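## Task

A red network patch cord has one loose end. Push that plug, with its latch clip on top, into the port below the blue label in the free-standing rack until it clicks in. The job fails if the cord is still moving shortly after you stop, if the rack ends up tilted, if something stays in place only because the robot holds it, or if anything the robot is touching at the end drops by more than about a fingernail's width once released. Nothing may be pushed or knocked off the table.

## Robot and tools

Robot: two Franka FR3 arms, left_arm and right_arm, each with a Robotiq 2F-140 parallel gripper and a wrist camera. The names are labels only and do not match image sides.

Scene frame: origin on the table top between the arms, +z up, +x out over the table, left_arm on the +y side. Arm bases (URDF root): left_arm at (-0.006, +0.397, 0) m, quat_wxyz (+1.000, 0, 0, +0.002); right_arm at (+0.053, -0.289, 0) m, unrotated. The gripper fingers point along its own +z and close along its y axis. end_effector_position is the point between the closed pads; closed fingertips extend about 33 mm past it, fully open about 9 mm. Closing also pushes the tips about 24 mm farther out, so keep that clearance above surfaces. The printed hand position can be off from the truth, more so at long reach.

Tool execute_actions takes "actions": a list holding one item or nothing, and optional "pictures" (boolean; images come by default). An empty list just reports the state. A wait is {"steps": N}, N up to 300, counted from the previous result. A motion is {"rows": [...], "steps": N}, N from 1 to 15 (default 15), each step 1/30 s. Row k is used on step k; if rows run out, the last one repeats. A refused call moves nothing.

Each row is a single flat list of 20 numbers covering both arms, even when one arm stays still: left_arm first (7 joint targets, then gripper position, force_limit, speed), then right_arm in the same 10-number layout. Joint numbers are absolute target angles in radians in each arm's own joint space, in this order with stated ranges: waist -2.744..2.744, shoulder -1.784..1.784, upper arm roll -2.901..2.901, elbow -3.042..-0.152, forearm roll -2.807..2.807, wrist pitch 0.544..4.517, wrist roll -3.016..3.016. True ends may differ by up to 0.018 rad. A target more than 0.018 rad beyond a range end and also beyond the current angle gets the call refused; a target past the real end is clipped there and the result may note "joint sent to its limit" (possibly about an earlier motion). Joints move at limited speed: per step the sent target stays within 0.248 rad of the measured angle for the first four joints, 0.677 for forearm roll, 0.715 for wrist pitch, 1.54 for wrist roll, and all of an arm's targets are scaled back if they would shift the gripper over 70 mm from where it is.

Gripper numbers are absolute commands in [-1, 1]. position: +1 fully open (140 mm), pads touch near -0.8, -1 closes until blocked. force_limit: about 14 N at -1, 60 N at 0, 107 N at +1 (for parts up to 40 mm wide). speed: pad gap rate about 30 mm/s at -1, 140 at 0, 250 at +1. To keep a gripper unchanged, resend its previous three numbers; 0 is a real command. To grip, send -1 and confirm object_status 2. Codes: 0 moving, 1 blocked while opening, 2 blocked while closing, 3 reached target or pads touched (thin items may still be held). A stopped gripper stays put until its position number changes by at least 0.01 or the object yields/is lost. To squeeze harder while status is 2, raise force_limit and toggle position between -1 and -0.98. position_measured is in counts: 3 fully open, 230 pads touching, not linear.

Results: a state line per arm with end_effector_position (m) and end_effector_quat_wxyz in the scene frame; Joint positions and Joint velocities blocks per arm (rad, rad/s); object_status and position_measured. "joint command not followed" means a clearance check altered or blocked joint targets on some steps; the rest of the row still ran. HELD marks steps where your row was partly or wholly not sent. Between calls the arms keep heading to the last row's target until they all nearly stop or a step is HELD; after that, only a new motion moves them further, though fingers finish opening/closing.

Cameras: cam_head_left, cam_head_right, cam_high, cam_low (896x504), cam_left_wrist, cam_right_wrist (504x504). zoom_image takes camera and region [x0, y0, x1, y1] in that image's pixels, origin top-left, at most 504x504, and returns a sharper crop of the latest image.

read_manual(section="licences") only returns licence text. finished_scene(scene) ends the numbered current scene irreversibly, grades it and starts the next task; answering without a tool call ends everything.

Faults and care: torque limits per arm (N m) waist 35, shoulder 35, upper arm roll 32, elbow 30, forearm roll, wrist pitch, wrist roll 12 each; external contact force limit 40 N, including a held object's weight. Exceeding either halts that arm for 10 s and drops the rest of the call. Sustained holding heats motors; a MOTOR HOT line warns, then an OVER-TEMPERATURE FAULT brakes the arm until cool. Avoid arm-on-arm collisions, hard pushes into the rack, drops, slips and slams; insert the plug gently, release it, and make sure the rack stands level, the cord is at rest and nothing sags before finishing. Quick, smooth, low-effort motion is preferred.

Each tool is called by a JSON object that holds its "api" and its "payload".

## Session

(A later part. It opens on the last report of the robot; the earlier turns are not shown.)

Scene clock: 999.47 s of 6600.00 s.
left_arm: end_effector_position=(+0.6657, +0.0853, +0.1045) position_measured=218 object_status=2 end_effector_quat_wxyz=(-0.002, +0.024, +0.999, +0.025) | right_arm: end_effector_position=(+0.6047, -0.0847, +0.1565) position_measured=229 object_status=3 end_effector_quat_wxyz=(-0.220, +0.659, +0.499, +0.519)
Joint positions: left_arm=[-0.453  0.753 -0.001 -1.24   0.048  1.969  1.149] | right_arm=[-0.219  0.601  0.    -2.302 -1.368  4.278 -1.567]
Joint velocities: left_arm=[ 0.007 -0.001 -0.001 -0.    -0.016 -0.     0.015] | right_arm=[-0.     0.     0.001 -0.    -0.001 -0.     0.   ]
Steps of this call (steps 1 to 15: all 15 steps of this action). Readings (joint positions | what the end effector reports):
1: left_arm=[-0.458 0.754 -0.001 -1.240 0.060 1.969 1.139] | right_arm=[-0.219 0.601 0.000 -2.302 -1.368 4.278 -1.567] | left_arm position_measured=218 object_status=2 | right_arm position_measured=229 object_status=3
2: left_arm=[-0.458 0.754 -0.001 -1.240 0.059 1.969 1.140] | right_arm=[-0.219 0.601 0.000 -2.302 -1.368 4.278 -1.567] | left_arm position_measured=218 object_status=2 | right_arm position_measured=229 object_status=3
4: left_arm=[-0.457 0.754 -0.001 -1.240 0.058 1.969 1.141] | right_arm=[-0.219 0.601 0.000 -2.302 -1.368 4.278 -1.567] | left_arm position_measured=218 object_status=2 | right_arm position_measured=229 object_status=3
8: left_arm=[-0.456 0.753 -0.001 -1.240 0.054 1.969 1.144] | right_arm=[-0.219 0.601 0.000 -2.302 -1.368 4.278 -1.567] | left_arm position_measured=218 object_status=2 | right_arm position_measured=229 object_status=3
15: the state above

{"api": "execute_actions", "payload": {"actions": []}}

{"api": "zoom_image", "payload": {"camera": "cam_left_wrist", "region": [240, 280, 275, 315]}}

{"api": "zoom_image", "payload": {"camera": "cam_low", "region": [410, 230, 630, 310]}}

Scene clock: 1026.13 s of 6600.00 s.
left_arm: end_effector_position=(+0.6658, +0.0854, +0.1045) position_measured=218 object_status=2 end_effector_quat_wxyz=(-0.002, +0.026, +0.999, +0.024) | right_arm: end_effector_position=(+0.6047, -0.0847, +0.1565) position_measured=229 object_status=3 end_effector_quat_wxyz=(-0.220, +0.659, +0.499, +0.519)
Joint positions: left_arm=[-0.453  0.753 -0.001 -1.24   0.046  1.969  1.154] | right_arm=[-0.219  0.601  0.    -2.302 -1.368  4.278 -1.567]
Joint velocities: left_arm=[-0.001 -0.001  0.    -0.    -0.001  0.001 -0.002] | right_arm=[ 0.    -0.    -0.    -0.001 -0.    -0.     0.002]
Steps of this call (steps 1 to 15: the robot went on to your last target; steps 16 to 90: nothing new was sent; then 23.67 s passed at rest). Readings (joint positions | what the end effector reports):
1: left_arm=[-0.453 0.753 -0.001 -1.240 0.047 1.969 1.150] | right_arm=[-0.219 0.601 0.000 -2.302 -1.368 4.278 -1.567] | left_arm position_measured=218 object_status=2 | right_arm position_measured=229 object_status=3
2: left_arm=[-0.453 0.753 -0.001 -1.240 0.047 1.969 1.150] | right_arm=[-0.219 0.601 0.000 -2.302 -1.368 4.278 -1.567] | left_arm position_measured=218 object_status=2 | right_arm position_measured=229 object_status=3
4: left_arm=[-0.453 0.753 -0.001 -1.240 0.047 1.969 1.151] | right_arm=[-0.219 0.601 0.000 -2.302 -1.368 4.278 -1.567] | left_arm position_measured=218 object_status=2 | right_arm position_measured=229 object_status=3
8: left_arm=[-0.453 0.753 -0.001 -1.240 0.046 1.969 1.152] | right_arm=[-0.219 0.601 0.000 -2.302 -1.368 4.278 -1.567] | left_arm position_measured=218 object_status=2 | right_arm position_measured=229 object_status=3
90: the state above
All arms were judged still, so your last target was given up. Only a new action makes them travel on or press farther. Fingers that are still opening or closing keep moving.

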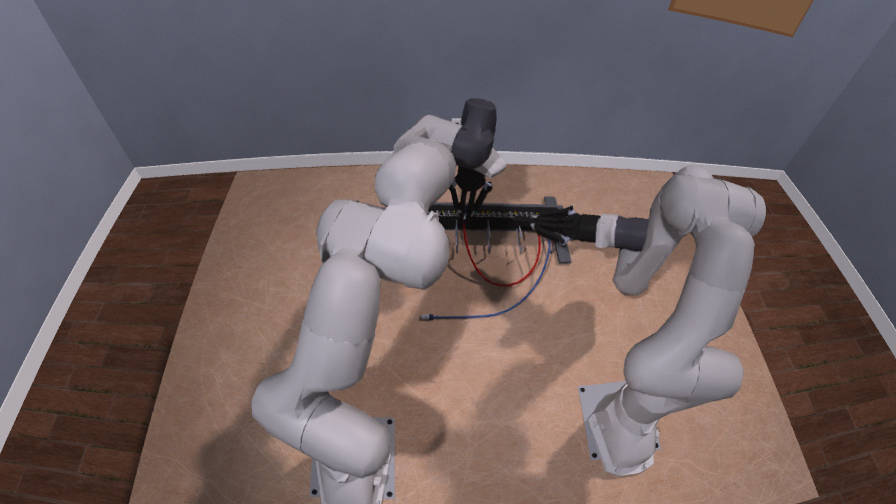

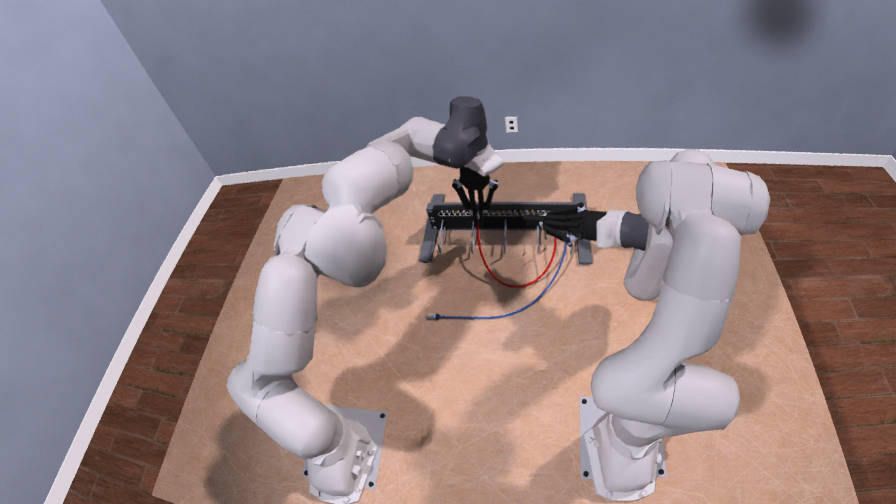

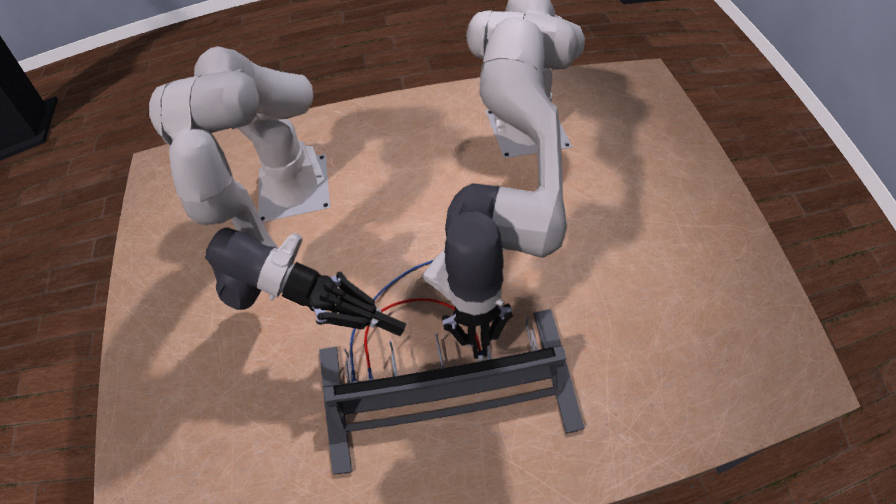

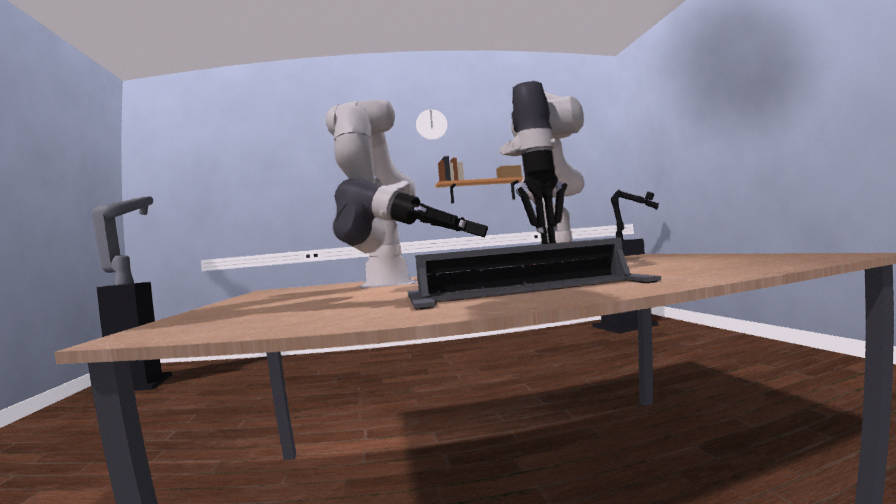

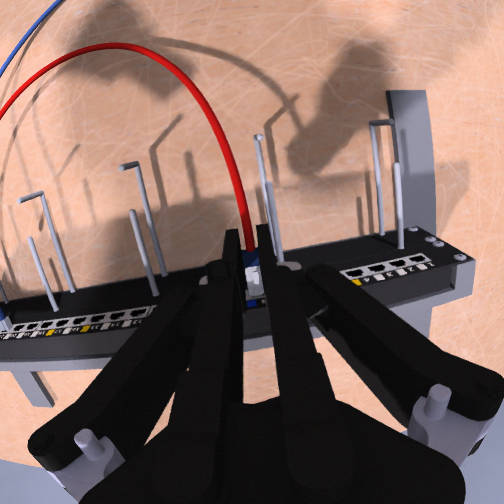

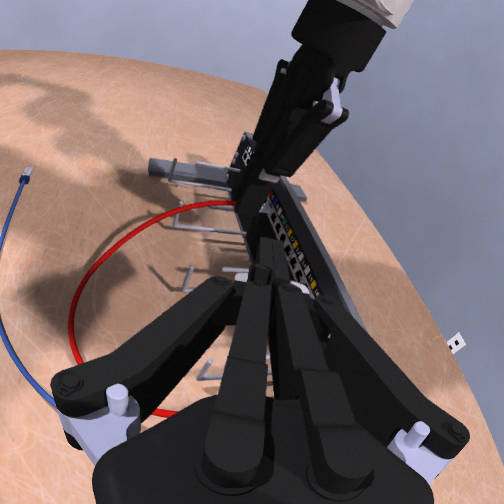

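Region (240, 280, 275, 315) of cam_left_wrist's 504x504 image, scaled by 14.400, with more detail than that image has.

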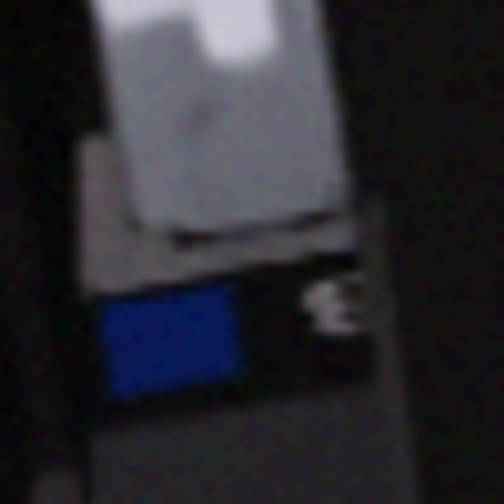

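Region (410, 230, 630, 310) of cam_low's 896x504 image, scaled by 2.291, with more detail than that image has; it fills the top 183 rows of this view, and the rest is white.

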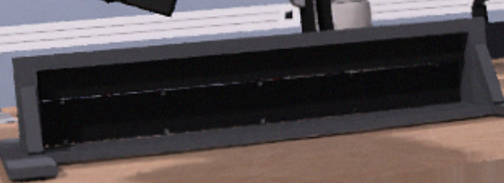

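{"api": "execute_actions", "payload": {"actions": [{"rows":[[-0.452,0.753,0.0,-1.240,0.047,1.970,1.154,-1,0.3,-0.6,-0.22,0.6,0,-2.3,-1.37,4.28,-1.571,-0.8,0,0],[-0.454,0.753,-0.001,-1.240,0.047,1.962,1.150,-1,0.3,-0.6,-0.22,0.6,0,-2.3,-1.37,4.28,-1.571,-0.8,0,0],[-0.4545,0.753,-0.001,-1.240,0.049,1.962,1.146,-1,0.3,-0.6,-0.22,0.6,0,-2.3,-1.37,4.28,-1.571,-0.8,0,0],[-0.455,0.7525,-0.001,-1.240,0.050,1.962,1.143,-1,0.3,-0.6,-0.22,0.6,0,-2.3,-1.37,4.28,-1.571,-0.8,0,0],[-0.4555,0.752,-0.001,-1.240,0.051,1.962,1.141,-1,0.3,-0.6,-0.22,0.6,0,-2.3,-1.37,4.28,-1.571,-0.8,0,0],[-0.4565,0.7515,-0.001,-1.240,0.054,1.962,1.139,-1,0.3,-0.6,-0.22,0.6,0,-2.3,-1.37,4.28,-1.571,-0.8,0,0],[-0.4577,0.751,-0.001,-1.240,0.057,1.962,1.137,-1,0.3,-0.6,-0.22,0.6,0,-2.3,-1.37,4.28,-1.571,-0.8,0,0],[-0.4588,0.7508,-0.001,-1.240,0.060,1.962,1.135,-1,0.3,-0.6,-0.22,0.6,0,-2.3,-1.37,4.28,-1.571,-0.8,0,0],[-0.46,0.7508,-0.001,-1.240,0.063,1.962,1.134,-1,0.3,-0.6,-0.22,0.6,0,-2.3,-1.37,4.28,-1.571,-0.8,0,0],[-0.4612,0.7508,-0.001,-1.240,0.066,1.962,1.134,-1,0.3,-0.6,-0.22,0.6,0,-2.3,-1.37,4.28,-1.571,-0.8,0,0]],"steps":15}], "pictures": false}}

{"api": "execute_actions", "payload": {"actions": [{"steps":15}], "pictures": false}}

Scene clock: 1046.67 s of 6600.00 s.
left_arm: end_effector_position=(+0.6640, +0.0842, +0.1048) position_measured=218 object_status=2 end_effector_quat_wxyz=(-0.001, +0.028, +0.999, +0.031) | right_arm: end_effector_position=(+0.6047, -0.0847, +0.1565) position_measured=229 object_status=3 end_effector_quat_wxyz=(-0.220, +0.659, +0.499, +0.519)
Joint positions: left_arm=[-0.46   0.753 -0.001 -1.24   0.06   1.964  1.145] | right_arm=[-0.219  0.601  0.    -2.302 -1.368  4.278 -1.567]
Joint velocities: left_arm=[-0.005 -0.    -0.001  0.     0.015 -0.002 -0.014] | right_arm=[-0.001  0.    -0.001  0.001  0.    -0.001 -0.001]
Steps of this call (steps 1 to 90: nothing new was sent; then 17.03 s passed at rest; steps 91 to 105: all 15 steps of this action). Readings (joint positions | what the end effector reports):
91: left_arm=[-0.453 0.753 -0.001 -1.240 0.046 1.968 1.154] | right_arm=[-0.219 0.601 0.000 -2.302 -1.368 4.278 -1.567] | left_arm position_measured=218 object_status=2 | right_arm position_measured=229 object_status=3
92: left_arm=[-0.453 0.753 -0.001 -1.240 0.046 1.967 1.154] | right_arm=[-0.219 0.601 0.000 -2.302 -1.368 4.278 -1.567] | left_arm position_measured=218 object_status=2 | right_arm position_measured=229 object_status=3
94: left_arm=[-0.453 0.753 -0.001 -1.240 0.046 1.966 1.153] | right_arm=[-0.219 0.601 0.000 -2.302 -1.368 4.278 -1.567] | left_arm position_measured=218 object_status=2 | right_arm position_measured=229 object_status=3
98: left_arm=[-0.455 0.753 -0.001 -1.240 0.050 1.965 1.150] | right_arm=[-0.219 0.601 0.000 -2.302 -1.368 4.278 -1.567] | left_arm position_measured=218 object_status=2 | right_arm position_measured=229 object_status=3
105: the state above

Scene clock: 1047.17 s of 6600.00 s.
left_arm: end_effector_position=(+0.6642, +0.0846, +0.1048) position_measured=218 object_status=2 end_effector_quat_wxyz=(-0.001, +0.027, +0.999, +0.031) | right_arm: end_effector_position=(+0.6047, -0.0847, +0.1565) position_measured=229 object_status=3 end_effector_quat_wxyz=(-0.220, +0.659, +0.499, +0.519)
Joint positions: left_arm=[-0.46   0.753 -0.001 -1.24   0.062  1.964  1.142] | right_arm=[-0.219  0.601  0.    -2.302 -1.368  4.278 -1.567]
Joint velocities: left_arm=[-0.002  0.001  0.001 -0.    -0.001 -0.    -0.002] | right_arm=[-0.001  0.001 -0.    -0.001  0.001  0.    -0.   ]
Steps of this call (steps 1 to 15: the robot went on to your last target). Readings (joint positions | what the end effector reports):
1: left_arm=[-0.460 0.753 -0.001 -1.240 0.060 1.964 1.145] | right_arm=[-0.219 0.601 0.000 -2.302 -1.368 4.278 -1.567] | left_arm position_measured=218 object_status=2 | right_arm position_measured=229 object_status=3
2: left_arm=[-0.460 0.753 -0.001 -1.240 0.061 1.964 1.145] | right_arm=[-0.219 0.601 0.000 -2.302 -1.368 4.278 -1.567] | left_arm position_measured=218 object_status=2 | right_arm position_measured=229 object_status=3
4: left_arm=[-0.460 0.753 -0.001 -1.240 0.061 1.964 1.144] | right_arm=[-0.219 0.601 0.000 -2.302 -1.368 4.278 -1.567] | left_arm position_measured=218 object_status=2 | right_arm position_measured=229 object_status=3
8: left_arm=[-0.460 0.753 -0.001 -1.240 0.062 1.964 1.143] | right_arm=[-0.219 0.601 0.000 -2.302 -1.368 4.278 -1.567] | left_arm position_measured=218 object_status=2 | right_arm position_measured=229 object_status=3
15: the state above
All arms were judged still, so your last target was given up. Only a new action makes them travel on or press farther. Fingers that are still opening or closing keep moving.

{"api": "execute_actions", "payload": {"actions": [{"rows":[[-0.4578,0.7508,-0.001,-1.240,0.066,1.967,1.134,-1,0.3,-0.6,-0.22,0.6,0,-2.3,-1.37,4.28,-1.571,-0.8,0,0],[-0.4575,0.7508,-0.001,-1.240,0.066,1.969,1.134,-1,0.3,-0.6,-0.22,0.6,0,-2.3,-1.37,4.28,-1.571,-0.8,0,0],[-0.4572,0.7508,-0.001,-1.240,0.066,1.971,1.134,-1,0.3,-0.6,-0.22,0.6,0,-2.3,-1.37,4.28,-1.571,-0.8,0,0],[-0.4569,0.7508,-0.001,-1.240,0.066,1.971,1.134,-1,0.3,-0.6,-0.22,0.6,0,-2.3,-1.37,4.28,-1.571,-0.8,0,0]],"steps":15}], "pictures": false}}

{"api": "execute_actions", "payload": {"actions": [{"steps":12}], "pictures": false}}

Scene clock: 1054.60 s of 6600.00 s.
left_arm: end_effector_position=(+0.6651, +0.0851, +0.1050) position_measured=218 object_status=2 end_effector_quat_wxyz=(+0.000, +0.026, +0.999, +0.031) | right_arm: end_effector_position=(+0.6047, -0.0847, +0.1565) position_measured=229 object_status=3 end_effector_quat_wxyz=(-0.220, +0.659, +0.499, +0.519)
Joint positions: left_arm=[-0.459  0.753 -0.001 -1.24   0.062  1.966  1.141] | right_arm=[-0.219  0.601  0.    -2.302 -1.368  4.278 -1.567]
Joint velocities: left_arm=[ 0.    -0.001  0.     0.001 -0.     0.     0.001] | right_arm=[-0.001 -0.001 -0.002  0.001 -0.     0.001 -0.   ]
Steps of this call (steps 1 to 90: nothing new was sent; then 3.93 s passed at rest; steps 91 to 105: all 15 steps of this action). Readings (joint positions | what the end effector reports):
91: left_arm=[-0.460 0.753 -0.001 -1.240 0.062 1.964 1.141] | right_arm=[-0.219 0.601 0.000 -2.302 -1.368 4.278 -1.567] | left_arm position_measured=218 object_status=2 | right_arm position_measured=229 object_status=3
92: left_arm=[-0.460 0.753 -0.001 -1.240 0.062 1.965 1.141] | right_arm=[-0.219 0.601 0.000 -2.302 -1.368 4.278 -1.567] | left_arm position_measured=218 object_status=2 | right_arm position_measured=229 object_status=3
94: left_arm=[-0.459 0.753 -0.001 -1.240 0.062 1.966 1.141] | right_arm=[-0.219 0.601 0.000 -2.302 -1.368 4.278 -1.567] | left_arm position_measured=218 object_status=2 | right_arm position_measured=229 object_status=3
98: left_arm=[-0.459 0.753 -0.001 -1.240 0.062 1.966 1.141] | right_arm=[-0.219 0.601 0.000 -2.302 -1.368 4.278 -1.567] | left_arm position_measured=218 object_status=2 | right_arm position_measured=229 object_status=3
105: the state above

Scene clock: 1055.00 s of 6600.00 s.
left_arm: end_effector_position=(+0.6651, +0.0851, +0.1050) position_measured=218 object_status=2 end_effector_quat_wxyz=(+0.000, +0.026, +0.999, +0.031) | right_arm: end_effector_position=(+0.6047, -0.0847, +0.1565) position_measured=229 object_status=3 end_effector_quat_wxyz=(-0.220, +0.659, +0.499, +0.519)
Joint positions: left_arm=[-0.459  0.753 -0.001 -1.24   0.062  1.966  1.141] | right_arm=[-0.219  0.601  0.    -2.302 -1.368  4.278 -1.567]
Joint velocities: left_arm=[-0.     0.001  0.    -0.001 -0.    -0.    -0.   ] | right_arm=[ 0.001 -0.     0.     0.     0.     0.001 -0.001]
Steps of this call (steps 1 to 12: the robot went on to your last target). Readings (joint positions | what the end effector reports):
1: left_arm=[-0.459 0.753 -0.001 -1.240 0.062 1.966 1.141] | right_arm=[-0.219 0.601 0.000 -2.302 -1.368 4.278 -1.567] | left_arm position_measured=218 object_status=2 | right_arm position_measured=229 object_status=3
2: left_arm=[-0.459 0.753 -0.001 -1.240 0.062 1.966 1.141] | right_arm=[-0.219 0.601 0.000 -2.302 -1.368 4.278 -1.567] | left_arm position_measured=218 object_status=2 | right_arm position_measured=229 object_status=3
4: left_arm=[-0.459 0.753 -0.001 -1.240 0.062 1.966 1.141] | right_arm=[-0.219 0.601 0.000 -2.302 -1.368 4.278 -1.567] | left_arm position_measured=218 object_status=2 | right_arm position_measured=229 object_status=3
8: left_arm=[-0.459 0.753 -0.001 -1.240 0.062 1.966 1.141] | right_arm=[-0.219 0.601 0.000 -2.302 -1.368 4.278 -1.567] | left_arm position_measured=218 object_status=2 | right_arm position_measured=229 object_status=3
12: the state above

{"api": "execute_actions", "payload": {"actions": [{"rows":[[-0.4569,0.7535,-0.001,-1.240,0.066,1.971,1.134,-1,0.3,-0.6,-0.22,0.6,0,-2.3,-1.37,4.28,-1.571,-0.8,0,0],[-0.4569,0.7542,-0.001,-1.240,0.066,1.971,1.134,-1,0.3,-0.6,-0.22,0.6,0,-2.3,-1.37,4.28,-1.571,-0.8,0,0],[-0.4568,0.7546,-0.001,-1.240,0.066,1.972,1.134,-1,0.3,-0.6,-0.22,0.6,0,-2.3,-1.37,4.28,-1.571,-0.8,0,0],[-0.4567,0.755,-0.001,-1.240,0.066,1.973,1.134,-1,0.3,-0.6,-0.22,0.6,0,-2.3,-1.37,4.28,-1.571,-0.8,0,0],[-0.4566,0.7554,-0.001,-1.240,0.066,1.974,1.134,-1,0.3,-0.6,-0.22,0.6,0,-2.3,-1.37,4.28,-1.571,-0.8,0,0]],"steps":15}], "pictures": false}}

{"api": "execute_actions", "payload": {"actions": [{"rows":[[-0.4564,0.7558,-0.001,-1.240,0.066,1.975,1.134,-1,0.3,-0.6,-0.22,0.6,0,-2.3,-1.37,4.28,-1.571,-0.8,0,0],[-0.4562,0.7562,-0.001,-1.240,0.066,1.976,1.134,-1,0.3,-0.6,-0.22,0.6,0,-2.3,-1.37,4.28,-1.571,-0.8,0,0]],"steps":15}], "pictures": false}}

Scene clock: 1065.87 s of 6600.00 s.
left_arm: end_effector_position=(+0.6653, +0.0851, +0.1044) position_measured=218 object_status=2 end_effector_quat_wxyz=(+0.000, +0.026, +0.999, +0.031) | right_arm: end_effector_position=(+0.6047, -0.0847, +0.1565) position_measured=229 object_status=3 end_effector_quat_wxyz=(-0.220, +0.659, +0.499, +0.519)
Joint positions: left_arm=[-0.459  0.754 -0.001 -1.24   0.062  1.967  1.141] | right_arm=[-0.219  0.601  0.    -2.302 -1.368  4.278 -1.567]
Joint velocities: left_arm=[ 0.    -0.002 -0.     0.     0.     0.     0.001] | right_arm=[ 0.001 -0.    -0.001 -0.001  0.    -0.     0.   ]
Steps of this call (steps 1 to 15: the robot went on to your last target; steps 16 to 90: nothing new was sent; then 7.37 s passed at rest; steps 91 to 105: all 15 steps of this action). Readings (joint positions | what the end effector reports):
91: left_arm=[-0.459 0.753 -0.001 -1.240 0.062 1.966 1.141] | right_arm=[-0.219 0.601 0.000 -2.302 -1.368 4.278 -1.567] | left_arm position_measured=218 object_status=2 | right_arm position_measured=229 object_status=3
92: left_arm=[-0.459 0.753 -0.001 -1.240 0.062 1.966 1.141] | right_arm=[-0.219 0.601 0.000 -2.302 -1.368 4.278 -1.567] | left_arm position_measured=218 object_status=2 | right_arm position_measured=229 object_status=3
94: left_arm=[-0.459 0.753 -0.001 -1.240 0.062 1.967 1.141] | right_arm=[-0.219 0.601 0.000 -2.302 -1.368 4.278 -1.567] | left_arm position_measured=218 object_status=2 | right_arm position_measured=229 object_status=3
98: left_arm=[-0.459 0.754 -0.001 -1.240 0.062 1.967 1.141] | right_arm=[-0.219 0.601 0.000 -2.302 -1.368 4.278 -1.567] | left_arm position_measured=218 object_status=2 | right_arm position_measured=229 object_status=3
105: the state above

Scene clock: 1066.37 s of 6600.00 s.
left_arm: end_effector_position=(+0.6653, +0.0851, +0.1044) position_measured=218 object_status=2 end_effector_quat_wxyz=(+0.000, +0.025, +0.999, +0.031) | right_arm: end_effector_position=(+0.6047, -0.0847, +0.1565) position_measured=229 object_status=3 end_effector_quat_wxyz=(-0.220, +0.659, +0.499, +0.519)
Joint positions: left_arm=[-0.459  0.754 -0.001 -1.24   0.062  1.967  1.141] | right_arm=[-0.219  0.601  0.    -2.302 -1.368  4.278 -1.567]
Joint velocities: left_arm=[ 0.    -0.    -0.001  0.     0.     0.001  0.002] | right_arm=[-0.001 -0.001 -0.     0.001 -0.    -0.001 -0.   ]
Steps of this call (steps 1 to 15: all 15 steps of this action). Readings (joint positions | what the end effector reports):
1: left_arm=[-0.459 0.754 -0.001 -1.240 0.062 1.967 1.141] | right_arm=[-0.219 0.601 0.000 -2.302 -1.368 4.278 -1.567] | left_arm position_measured=218 object_status=2 | right_arm position_measured=229 object_status=3
2: left_arm=[-0.459 0.754 -0.001 -1.240 0.062 1.967 1.141] | right_arm=[-0.219 0.601 0.000 -2.302 -1.368 4.278 -1.567] | left_arm position_measured=218 object_status=2 | right_arm position_measured=229 object_status=3
4: left_arm=[-0.459 0.754 -0.001 -1.240 0.062 1.967 1.141] | right_arm=[-0.219 0.601 0.000 -2.302 -1.368 4.278 -1.567] | left_arm position_measured=218 object_status=2 | right_arm position_measured=229 object_status=3
8: left_arm=[-0.459 0.754 -0.001 -1.240 0.062 1.967 1.141] | right_arm=[-0.219 0.601 0.000 -2.302 -1.368 4.278 -1.567] | left_arm position_measured=218 object_status=2 | right_arm position_measured=229 object_status=3
15: the state above

{"api": "execute_actions", "payload": {"actions": [{"rows":[[-0.459,0.7562,-0.001,-1.240,0.064,1.962,1.136,-1,0.3,-0.6,-0.22,0.6,0,-2.3,-1.37,4.28,-1.571,-0.8,0,0]],"steps":15}], "pictures": false}}

{"api": "execute_actions", "payload": {"actions": [{"rows":[[-0.458,0.7555,-0.001,-1.240,0.064,1.970,1.136,-1,0.3,-0.6,-0.22,0.6,0,-2.3,-1.37,4.28,-1.571,-0.8,0,0],[-0.4575,0.7555,-0.001,-1.240,0.064,1.972,1.136,-1,0.3,-0.6,-0.22,0.6,0,-2.3,-1.37,4.28,-1.571,-0.8,0,0],[-0.4572,0.7555,-0.001,-1.240,0.064,1.974,1.136,-1,0.3,-0.6,-0.22,0.6,0,-2.3,-1.37,4.28,-1.571,-0.8,0,0]],"steps":15}], "pictures": false}}

Scene clock: 1073.17 s of 6600.00 s.
left_arm: end_effector_position=(+0.6642, +0.0857, +0.1034) position_measured=218 object_status=2 end_effector_quat_wxyz=(-0.002, +0.025, +0.999, +0.032) | right_arm: end_effector_position=(+0.6047, -0.0847, +0.1565) position_measured=229 object_status=3 end_effector_quat_wxyz=(-0.220, +0.659, +0.499, +0.519)
Joint positions: left_arm=[-0.459  0.755 -0.001 -1.24   0.062  1.964  1.141] | right_arm=[-0.219  0.601  0.    -2.302 -1.368  4.278 -1.567]
Joint velocities: left_arm=[-0.001  0.001  0.001  0.001 -0.001 -0.001 -0.   ] | right_arm=[ 0.001  0.001 -0.001 -0.    -0.     0.001 -0.   ]
Steps of this call (steps 1 to 15: the robot went on to your last target; steps 16 to 90: nothing new was sent; then 3.30 s passed at rest; steps 91 to 105: all 15 steps of this action). Readings (joint positions | what the end effector reports):
91: left_arm=[-0.459 0.754 -0.001 -1.240 0.062 1.967 1.141] | right_arm=[-0.219 0.601 0.000 -2.302 -1.368 4.278 -1.567] | left_arm position_measured=218 object_status=2 | right_arm position_measured=229 object_status=3
92: left_arm=[-0.459 0.754 -0.001 -1.240 0.062 1.967 1.141] | right_arm=[-0.219 0.601 0.000 -2.302 -1.368 4.278 -1.567] | left_arm position_measured=218 object_status=2 | right_arm position_measured=229 object_status=3
94: left_arm=[-0.459 0.754 -0.001 -1.240 0.062 1.966 1.141] | right_arm=[-0.219 0.601 0.000 -2.302 -1.368 4.278 -1.567] | left_arm position_measured=218 object_status=2 | right_arm position_measured=229 object_status=3
98: left_arm=[-0.459 0.754 -0.001 -1.240 0.062 1.965 1.141] | right_arm=[-0.219 0.601 0.000 -2.302 -1.368 4.278 -1.567] | left_arm position_measured=218 object_status=2 | right_arm position_measured=229 object_status=3
105: the state above

Scene clock: 1073.67 s of 6600.00 s.
left_arm: end_effector_position=(+0.6647, +0.0855, +0.1035) position_measured=218 object_status=2 end_effector_quat_wxyz=(-0.001, +0.025, +0.999, +0.031) | right_arm: end_effector_position=(+0.6047, -0.0847, +0.1565) position_measured=229 object_status=3 end_effector_quat_wxyz=(-0.220, +0.659, +0.499, +0.519)
Joint positions: left_arm=[-0.459  0.755 -0.001 -1.24   0.062  1.966  1.141] | right_arm=[-0.219  0.601  0.    -2.302 -1.368  4.278 -1.567]
Joint velocities: left_arm=[ 0.     0.001 -0.     0.001  0.001 -0.    -0.001] | right_arm=[ 0.     0.     0.     0.001 -0.    -0.    -0.002]
Steps of this call (steps 1 to 15: all 15 steps of this action). Readings (joint positions | what the end effector reports):
1: left_arm=[-0.459 0.755 -0.001 -1.240 0.062 1.965 1.141] | right_arm=[-0.219 0.601 0.000 -2.302 -1.368 4.278 -1.567] | left_arm position_measured=218 object_status=2 | right_arm position_measured=229 object_status=3
2: left_arm=[-0.459 0.755 -0.001 -1.240 0.062 1.966 1.141] | right_arm=[-0.219 0.601 0.000 -2.302 -1.368 4.278 -1.567] | left_arm position_measured=218 object_status=2 | right_arm position_measured=229 object_status=3
4: left_arm=[-0.459 0.755 -0.001 -1.240 0.062 1.966 1.141] | right_arm=[-0.219 0.601 0.000 -2.302 -1.368 4.278 -1.567] | left_arm position_measured=218 object_status=2 | right_arm position_measured=229 object_status=3
8: left_arm=[-0.459 0.755 -0.001 -1.240 0.062 1.966 1.141] | right_arm=[-0.219 0.601 0.000 -2.302 -1.368 4.278 -1.567] | left_arm position_measured=218 object_status=2 | right_arm position_measured=229 object_status=3
15: the state above

{"api": "execute_actions", "payload": {"actions": [{"rows":[[-0.459,0.7530,-0.001,-1.240,0.064,1.966,1.136,-1,0.3,-0.6,-0.22,0.6,0,-2.3,-1.37,4.28,-1.571,-0.8,0,0],[-0.459,0.7525,-0.001,-1.240,0.064,1.964,1.136,-1,0.3,-0.6,-0.22,0.6,0,-2.3,-1.37,4.28,-1.571,-0.8,0,0],[-0.459,0.7519,-0.001,-1.240,0.064,1.964,1.136,-1,0.3,-0.6,-0.22,0.6,0,-2.3,-1.37,4.28,-1.571,-0.8,0,0]],"steps":15}], "pictures": false}}

Scene clock: 1081.73 s of 6600.00 s.
left_arm: end_effector_position=(+0.6647, +0.0855, +0.1039) position_measured=218 object_status=2 end_effector_quat_wxyz=(-0.001, +0.025, +0.999, +0.031) | right_arm: end_effector_position=(+0.6047, -0.0847, +0.1565) position_measured=229 object_status=3 end_effector_quat_wxyz=(-0.220, +0.659, +0.499, +0.519)
Joint positions: left_arm=[-0.459  0.754 -0.001 -1.24   0.062  1.965  1.141] | right_arm=[-0.219  0.601  0.    -2.302 -1.368  4.278 -1.567]
Joint velocities: left_arm=[ 0.001 -0.    -0.    -0.002 -0.001  0.    -0.001] | right_arm=[-0.001  0.    -0.001  0.001 -0.001 -0.001 -0.   ]
Steps of this call (steps 1 to 15: the robot went on to your last target; steps 16 to 90: nothing new was sent; then 4.57 s passed at rest; steps 91 to 105: all 15 steps of this action). Readings (joint positions | what the end effector reports):
91: left_arm=[-0.459 0.755 -0.001 -1.240 0.062 1.966 1.141] | right_arm=[-0.219 0.601 0.000 -2.302 -1.368 4.278 -1.567] | left_arm position_measured=218 object_status=2 | right_arm position_measured=229 object_status=3
92: left_arm=[-0.459 0.755 -0.001 -1.240 0.062 1.966 1.141] | right_arm=[-0.219 0.601 0.000 -2.302 -1.368 4.278 -1.567] | left_arm position_measured=218 object_status=2 | right_arm position_measured=229 object_status=3
94: left_arm=[-0.459 0.754 -0.001 -1.240 0.062 1.966 1.141] | right_arm=[-0.219 0.601 0.000 -2.302 -1.368 4.278 -1.567] | left_arm position_measured=218 object_status=2 | right_arm position_measured=229 object_status=3
98: left_arm=[-0.459 0.754 -0.001 -1.240 0.062 1.965 1.141] | right_arm=[-0.219 0.601 0.000 -2.302 -1.368 4.278 -1.567] | left_arm position_measured=218 object_status=2 | right_arm position_measured=229 object_status=3
105: the state above

{"api": "execute_actions", "payload": {"actions": [{"rows":[[-0.4607,0.7516,-0.001,-1.240,0.064,1.964,1.136,-1,0.3,-0.6,-0.22,0.6,0,-2.3,-1.37,4.28,-1.571,-0.8,0,0]],"steps":15}], "pictures": false}}

{"api": "execute_actions", "payload": {"actions": [{"rows":[[-0.4595,0.7525,-0.001,-1.240,0.064,1.969,1.136,-1,0.3,-0.6,-0.22,0.6,0,-2.3,-1.37,4.28,-1.571,-0.8,0,0],[-0.4590,0.7525,-0.001,-1.240,0.064,1.971,1.136,-1,0.3,-0.6,-0.22,0.6,0,-2.3,-1.37,4.28,-1.571,-0.8,0,0],[-0.4588,0.7525,-0.001,-1.240,0.064,1.973,1.136,-1,0.3,-0.6,-0.22,0.6,0,-2.3,-1.37,4.28,-1.571,-0.8,0,0]],"steps":15}], "pictures": false}}

Scene clock: 1087.47 s of 6600.00 s.
left_arm: end_effector_position=(+0.6646, +0.0850, +0.1042) position_measured=218 object_status=2 end_effector_quat_wxyz=(-0.001, +0.026, +0.999, +0.031) | right_arm: end_effector_position=(+0.6047, -0.0847, +0.1565) position_measured=229 object_status=3 end_effector_quat_wxyz=(-0.220, +0.659, +0.499, +0.519)
Joint positions: left_arm=[-0.459  0.754 -0.001 -1.24   0.062  1.965  1.141] | right_arm=[-0.219  0.601  0.    -2.302 -1.368  4.278 -1.567]
Joint velocities: left_arm=[ 0.     0.001 -0.001  0.     0.    -0.    -0.001] | right_arm=[ 0.001 -0.     0.001  0.001  0.    -0.     0.   ]
Steps of this call (steps 1 to 15: the robot went on to your last target; steps 16 to 90: nothing new was sent; then 2.23 s passed at rest; steps 91 to 105: all 15 steps of this action). Readings (joint positions | what the end effector reports):
91: left_arm=[-0.459 0.754 -0.001 -1.240 0.062 1.965 1.141] | right_arm=[-0.219 0.601 0.000 -2.302 -1.368 4.278 -1.567] | left_arm position_measured=218 object_status=2 | right_arm position_measured=229 object_status=3
92: left_arm=[-0.459 0.754 -0.001 -1.240 0.062 1.965 1.141] | right_arm=[-0.219 0.601 0.000 -2.302 -1.368 4.278 -1.567] | left_arm position_measured=218 object_status=2 | right_arm position_measured=229 object_status=3
94: left_arm=[-0.459 0.754 -0.001 -1.240 0.062 1.965 1.141] | right_arm=[-0.219 0.601 0.000 -2.302 -1.368 4.278 -1.567] | left_arm position_measured=218 object_status=2 | right_arm position_measured=229 object_status=3
98: left_arm=[-0.459 0.754 -0.001 -1.240 0.062 1.965 1.141] | right_arm=[-0.219 0.601 0.000 -2.302 -1.368 4.278 -1.567] | left_arm position_measured=218 object_status=2 | right_arm position_measured=229 object_status=3
105: the state above

Scene clock: 1087.97 s of 6600.00 s.
left_arm: end_effector_position=(+0.6650, +0.0848, +0.1044) position_measured=218 object_status=2 end_effector_quat_wxyz=(-0.000, +0.026, +0.999, +0.031) | right_arm: end_effector_position=(+0.6047, -0.0847, +0.1565) position_measured=229 object_status=3 end_effector_quat_wxyz=(-0.220, +0.659, +0.499, +0.519)
Joint positions: left_arm=[-0.459  0.754 -0.001 -1.24   0.062  1.967  1.141] | right_arm=[-0.219  0.601  0.    -2.302 -1.368  4.278 -1.567]
Joint velocities: left_arm=[ 0.002  0.002  0.001  0.002 -0.002 -0.001 -0.001] | right_arm=[-0.    -0.     0.    -0.002 -0.001  0.     0.002]
Steps of this call (steps 1 to 15: all 15 steps of this action). Readings (joint positions | what the end effector reports):
1: left_arm=[-0.459 0.754 -0.001 -1.240 0.062 1.966 1.141] | right_arm=[-0.219 0.601 0.000 -2.302 -1.368 4.278 -1.567] | left_arm position_measured=218 object_status=2 | right_arm position_measured=229 object_status=3
2: left_arm=[-0.459 0.754 -0.001 -1.240 0.062 1.966 1.141] | right_arm=[-0.219 0.601 0.000 -2.302 -1.368 4.278 -1.567] | left_arm position_measured=218 object_status=2 | right_arm position_measured=229 object_status=3
4: left_arm=[-0.459 0.754 -0.001 -1.240 0.062 1.967 1.141] | right_arm=[-0.219 0.601 0.000 -2.302 -1.368 4.278 -1.567] | left_arm position_measured=218 object_status=2 | right_arm position_measured=229 object_status=3
8: left_arm=[-0.459 0.754 -0.001 -1.240 0.062 1.967 1.141] | right_arm=[-0.219 0.601 0.000 -2.302 -1.368 4.278 -1.567] | left_arm position_measured=218 object_status=2 | right_arm position_measured=229 object_status=3
15: the state above

{"api": "execute_actions", "payload": {"actions": [{"rows":[[-0.458,0.7525,-0.001,-1.240,0.064,1.971,1.136,-1,0.3,-0.6,-0.22,0.6,0,-2.3,-1.37,4.28,-1.571,-0.8,0,0],[-0.4577,0.7525,-0.001,-1.240,0.064,1.971,1.136,-1,0.3,-0.6,-0.22,0.6,0,-2.3,-1.37,4.28,-1.571,-0.8,0,0],[-0.4574,0.7525,-0.001,-1.240,0.064,1.971,1.136,-1,0.3,-0.6,-0.22,0.6,0,-2.3,-1.37,4.28,-1.571,-0.8,0,0],[-0.4571,0.7525,-0.001,-1.240,0.064,1.971,1.136,-1,0.3,-0.6,-0.22,0.6,0,-2.3,-1.37,4.28,-1.571,-0.8,0,0],[-0.4568,0.7525,-0.001,-1.240,0.064,1.971,1.136,-1,0.3,-0.6,-0.22,0.6,0,-2.3,-1.37,4.28,-1.571,-0.8,0,0]],"steps":15}], "pictures": false}}

{"api": "execute_actions", "payload": {"actions": [{"rows":[[-0.4564,0.7525,-0.001,-1.240,0.064,1.972,1.136,-1,0.3,-0.6,-0.22,0.6,0,-2.3,-1.37,4.28,-1.571,-0.8,0,0],[-0.456,0.7525,-0.001,-1.240,0.064,1.973,1.136,-1,0.3,-0.6,-0.22,0.6,0,-2.3,-1.37,4.28,-1.571,-0.8,0,0]],"steps":15}], "pictures": false}}

Scene clock: 1095.70 s of 6600.00 s.
left_arm: end_effector_position=(+0.6650, +0.0848, +0.1044) position_measured=218 object_status=2 end_effector_quat_wxyz=(-0.000, +0.026, +0.999, +0.031) | right_arm: end_effector_position=(+0.6047, -0.0847, +0.1565) position_measured=229 object_status=3 end_effector_quat_wxyz=(-0.220, +0.659, +0.499, +0.519)
Joint positions: left_arm=[-0.459  0.754 -0.001 -1.24   0.062  1.967  1.141] | right_arm=[-0.219  0.601  0.    -2.302 -1.368  4.278 -1.567]
Joint velocities: left_arm=[ 0.001 -0.     0.    -0.001  0.    -0.     0.   ] | right_arm=[ 0.     0.    -0.     0.001  0.001 -0.001 -0.001]
Steps of this call (steps 1 to 15: the robot went on to your last target; steps 16 to 90: nothing new was sent; then 4.23 s passed at rest; steps 91 to 105: all 15 steps of this action). Readings (joint positions | what the end effector reports):
91: left_arm=[-0.459 0.754 -0.001 -1.240 0.062 1.967 1.141] | right_arm=[-0.219 0.601 0.000 -2.302 -1.368 4.278 -1.567] | left_arm position_measured=218 object_status=2 | right_arm position_measured=229 object_status=3
92: left_arm=[-0.459 0.754 -0.001 -1.240 0.062 1.967 1.141] | right_arm=[-0.219 0.601 0.000 -2.302 -1.368 4.278 -1.567] | left_arm position_measured=218 object_status=2 | right_arm position_measured=229 object_status=3
94: left_arm=[-0.459 0.754 -0.001 -1.240 0.062 1.967 1.141] | right_arm=[-0.219 0.601 0.000 -2.302 -1.368 4.278 -1.567] | left_arm position_measured=218 object_status=2 | right_arm position_measured=229 object_status=3
98: left_arm=[-0.459 0.754 -0.001 -1.240 0.062 1.967 1.141] | right_arm=[-0.219 0.601 0.000 -2.302 -1.368 4.278 -1.567] | left_arm position_measured=218 object_status=2 | right_arm position_measured=229 object_status=3
105: the state above

Scene clock: 1096.20 s of 6600.00 s.
left_arm: end_effector_position=(+0.6653, +0.0850, +0.1045) position_measured=218 object_status=2 end_effector_quat_wxyz=(+0.000, +0.025, +0.999, +0.031) | right_arm: end_effector_position=(+0.6047, -0.0847, +0.1565) position_measured=229 object_status=3 end_effector_quat_wxyz=(-0.220, +0.659, +0.499, +0.519)
Joint positions: left_arm=[-0.459  0.753 -0.001 -1.24   0.062  1.967  1.141] | right_arm=[-0.219  0.601  0.    -2.302 -1.368  4.278 -1.567]
Joint velocities: left_arm=[-0.001 -0.    -0.     0.001  0.001  0.    -0.002] | right_arm=[ 0.001  0.     0.001 -0.001  0.    -0.    -0.001]
Steps of this call (steps 1 to 15: all 15 steps of this action). Readings (joint positions | what the end effector reports):
1: left_arm=[-0.459 0.754 -0.001 -1.240 0.062 1.967 1.141] | right_arm=[-0.219 0.601 0.000 -2.302 -1.368 4.278 -1.567] | left_arm position_measured=218 object_status=2 | right_arm position_measured=229 object_status=3
2: left_arm=[-0.459 0.754 -0.001 -1.240 0.062 1.967 1.141] | right_arm=[-0.219 0.601 0.000 -2.302 -1.368 4.278 -1.567] | left_arm position_measured=218 object_status=2 | right_arm position_measured=229 object_status=3
4: left_arm=[-0.459 0.754 -0.001 -1.240 0.062 1.967 1.141] | right_arm=[-0.219 0.601 0.000 -2.302 -1.368 4.278 -1.567] | left_arm position_measured=218 object_status=2 | right_arm position_measured=229 object_status=3
8: left_arm=[-0.459 0.753 -0.001 -1.240 0.062 1.967 1.141] | right_arm=[-0.219 0.601 0.000 -2.302 -1.368 4.278 -1.567] | left_arm position_measured=218 object_status=2 | right_arm position_measured=229 object_status=3
15: the state above

{"api": "execute_actions", "payload": {"actions": [{"rows":[[-0.4557,0.7520,-0.001,-1.240,0.064,1.973,1.136,-1,0.3,-0.6,-0.22,0.6,0,-2.3,-1.37,4.28,-1.571,-0.8,0,0],[-0.4554,0.7516,-0.001,-1.240,0.064,1.973,1.136,-1,0.3,-0.6,-0.22,0.6,0,-2.3,-1.37,4.28,-1.571,-0.8,0,0]],"steps":12}], "pictures": false}}

{"api": "execute_actions", "payload": {"actions": [{"rows":[[-0.455,0.7512,-0.001,-1.240,0.064,1.973,1.136,-1,0.3,-0.6,-0.22,0.6,0,-2.3,-1.37,4.28,-1.571,-0.8,0,0],[-0.4546,0.7508,-0.001,-1.240,0.064,1.974,1.136,-1,0.3,-0.6,-0.22,0.6,0,-2.3,-1.37,4.28,-1.571,-0.8,0,0]],"steps":12}], "pictures": false}}

Scene clock: 1102.93 s of 6600.00 s.
left_arm: end_effector_position=(+0.6653, +0.0850, +0.1046) position_measured=218 object_status=2 end_effector_quat_wxyz=(+0.000, +0.025, +0.999, +0.031) | right_arm: end_effector_position=(+0.6047, -0.0847, +0.1565) position_measured=229 object_status=3 end_effector_quat_wxyz=(-0.220, +0.659, +0.499, +0.519)
Joint positions: left_arm=[-0.459  0.753 -0.001 -1.24   0.062  1.967  1.141] | right_arm=[-0.219  0.601  0.    -2.302 -1.368  4.278 -1.567]
Joint velocities: left_arm=[-0.     0.    -0.001 -0.    -0.001 -0.     0.   ] | right_arm=[ 0.    -0.001 -0.001 -0.001 -0.    -0.     0.   ]
Steps of this call (steps 1 to 15: the robot went on to your last target; steps 16 to 90: nothing new was sent; then 3.33 s passed at rest; steps 91 to 102: all 12 steps of this action). Readings (joint positions | what the end effector reports):
91: left_arm=[-0.459 0.753 -0.001 -1.240 0.062 1.967 1.141] | right_arm=[-0.219 0.601 0.000 -2.302 -1.368 4.278 -1.567] | left_arm position_measured=218 object_status=2 | right_arm position_measured=229 object_status=3
92: left_arm=[-0.459 0.753 -0.001 -1.240 0.062 1.967 1.141] | right_arm=[-0.219 0.601 0.000 -2.302 -1.368 4.278 -1.567] | left_arm position_measured=218 object_status=2 | right_arm position_measured=229 object_status=3
94: left_arm=[-0.459 0.753 -0.001 -1.240 0.062 1.967 1.141] | right_arm=[-0.219 0.601 0.000 -2.302 -1.368 4.278 -1.567] | left_arm position_measured=218 object_status=2 | right_arm position_measured=229 object_status=3
98: left_arm=[-0.459 0.753 -0.001 -1.240 0.062 1.967 1.141] | right_arm=[-0.219 0.601 0.000 -2.302 -1.368 4.278 -1.567] | left_arm position_measured=218 object_status=2 | right_arm position_measured=229 object_status=3
102: the state above

Scene clock: 1103.33 s of 6600.00 s.
left_arm: end_effector_position=(+0.6653, +0.0850, +0.1046) position_measured=218 object_status=2 end_effector_quat_wxyz=(+0.000, +0.025, +0.999, +0.031) | right_arm: end_effector_position=(+0.6047, -0.0847, +0.1565) position_measured=229 object_status=3 end_effector_quat_wxyz=(-0.220, +0.659, +0.499, +0.519)
Joint positions: left_arm=[-0.458  0.753 -0.002 -1.24   0.062  1.967  1.141] | right_arm=[-0.219  0.601  0.    -2.302 -1.368  4.278 -1.567]
Joint velocities: left_arm=[ 0.    -0.001 -0.001  0.    -0.001  0.    -0.001] | right_arm=[-0.001 -0.002 -0.    -0.     0.001 -0.    -0.001]
Steps of this call (steps 1 to 12: all 12 steps of this action). Readings (joint positions | what the end effector reports):
1: left_arm=[-0.458 0.753 -0.001 -1.240 0.062 1.967 1.141] | right_arm=[-0.219 0.601 0.000 -2.302 -1.368 4.278 -1.567] | left_arm position_measured=218 object_status=2 | right_arm position_measured=229 object_status=3
2: left_arm=[-0.458 0.753 -0.001 -1.240 0.062 1.967 1.141] | right_arm=[-0.219 0.601 0.000 -2.302 -1.368 4.278 -1.567] | left_arm position_measured=218 object_status=2 | right_arm position_measured=229 object_status=3
4: left_arm=[-0.458 0.753 -0.002 -1.240 0.062 1.967 1.141] | right_arm=[-0.219 0.601 0.000 -2.302 -1.368 4.278 -1.567] | left_arm position_measured=218 object_status=2 | right_arm position_measured=229 object_status=3
8: left_arm=[-0.458 0.753 -0.002 -1.240 0.062 1.967 1.141] | right_arm=[-0.219 0.601 0.000 -2.302 -1.368 4.278 -1.567] | left_arm position_measured=218 object_status=2 | right_arm position_measured=229 object_status=3
12: the state above


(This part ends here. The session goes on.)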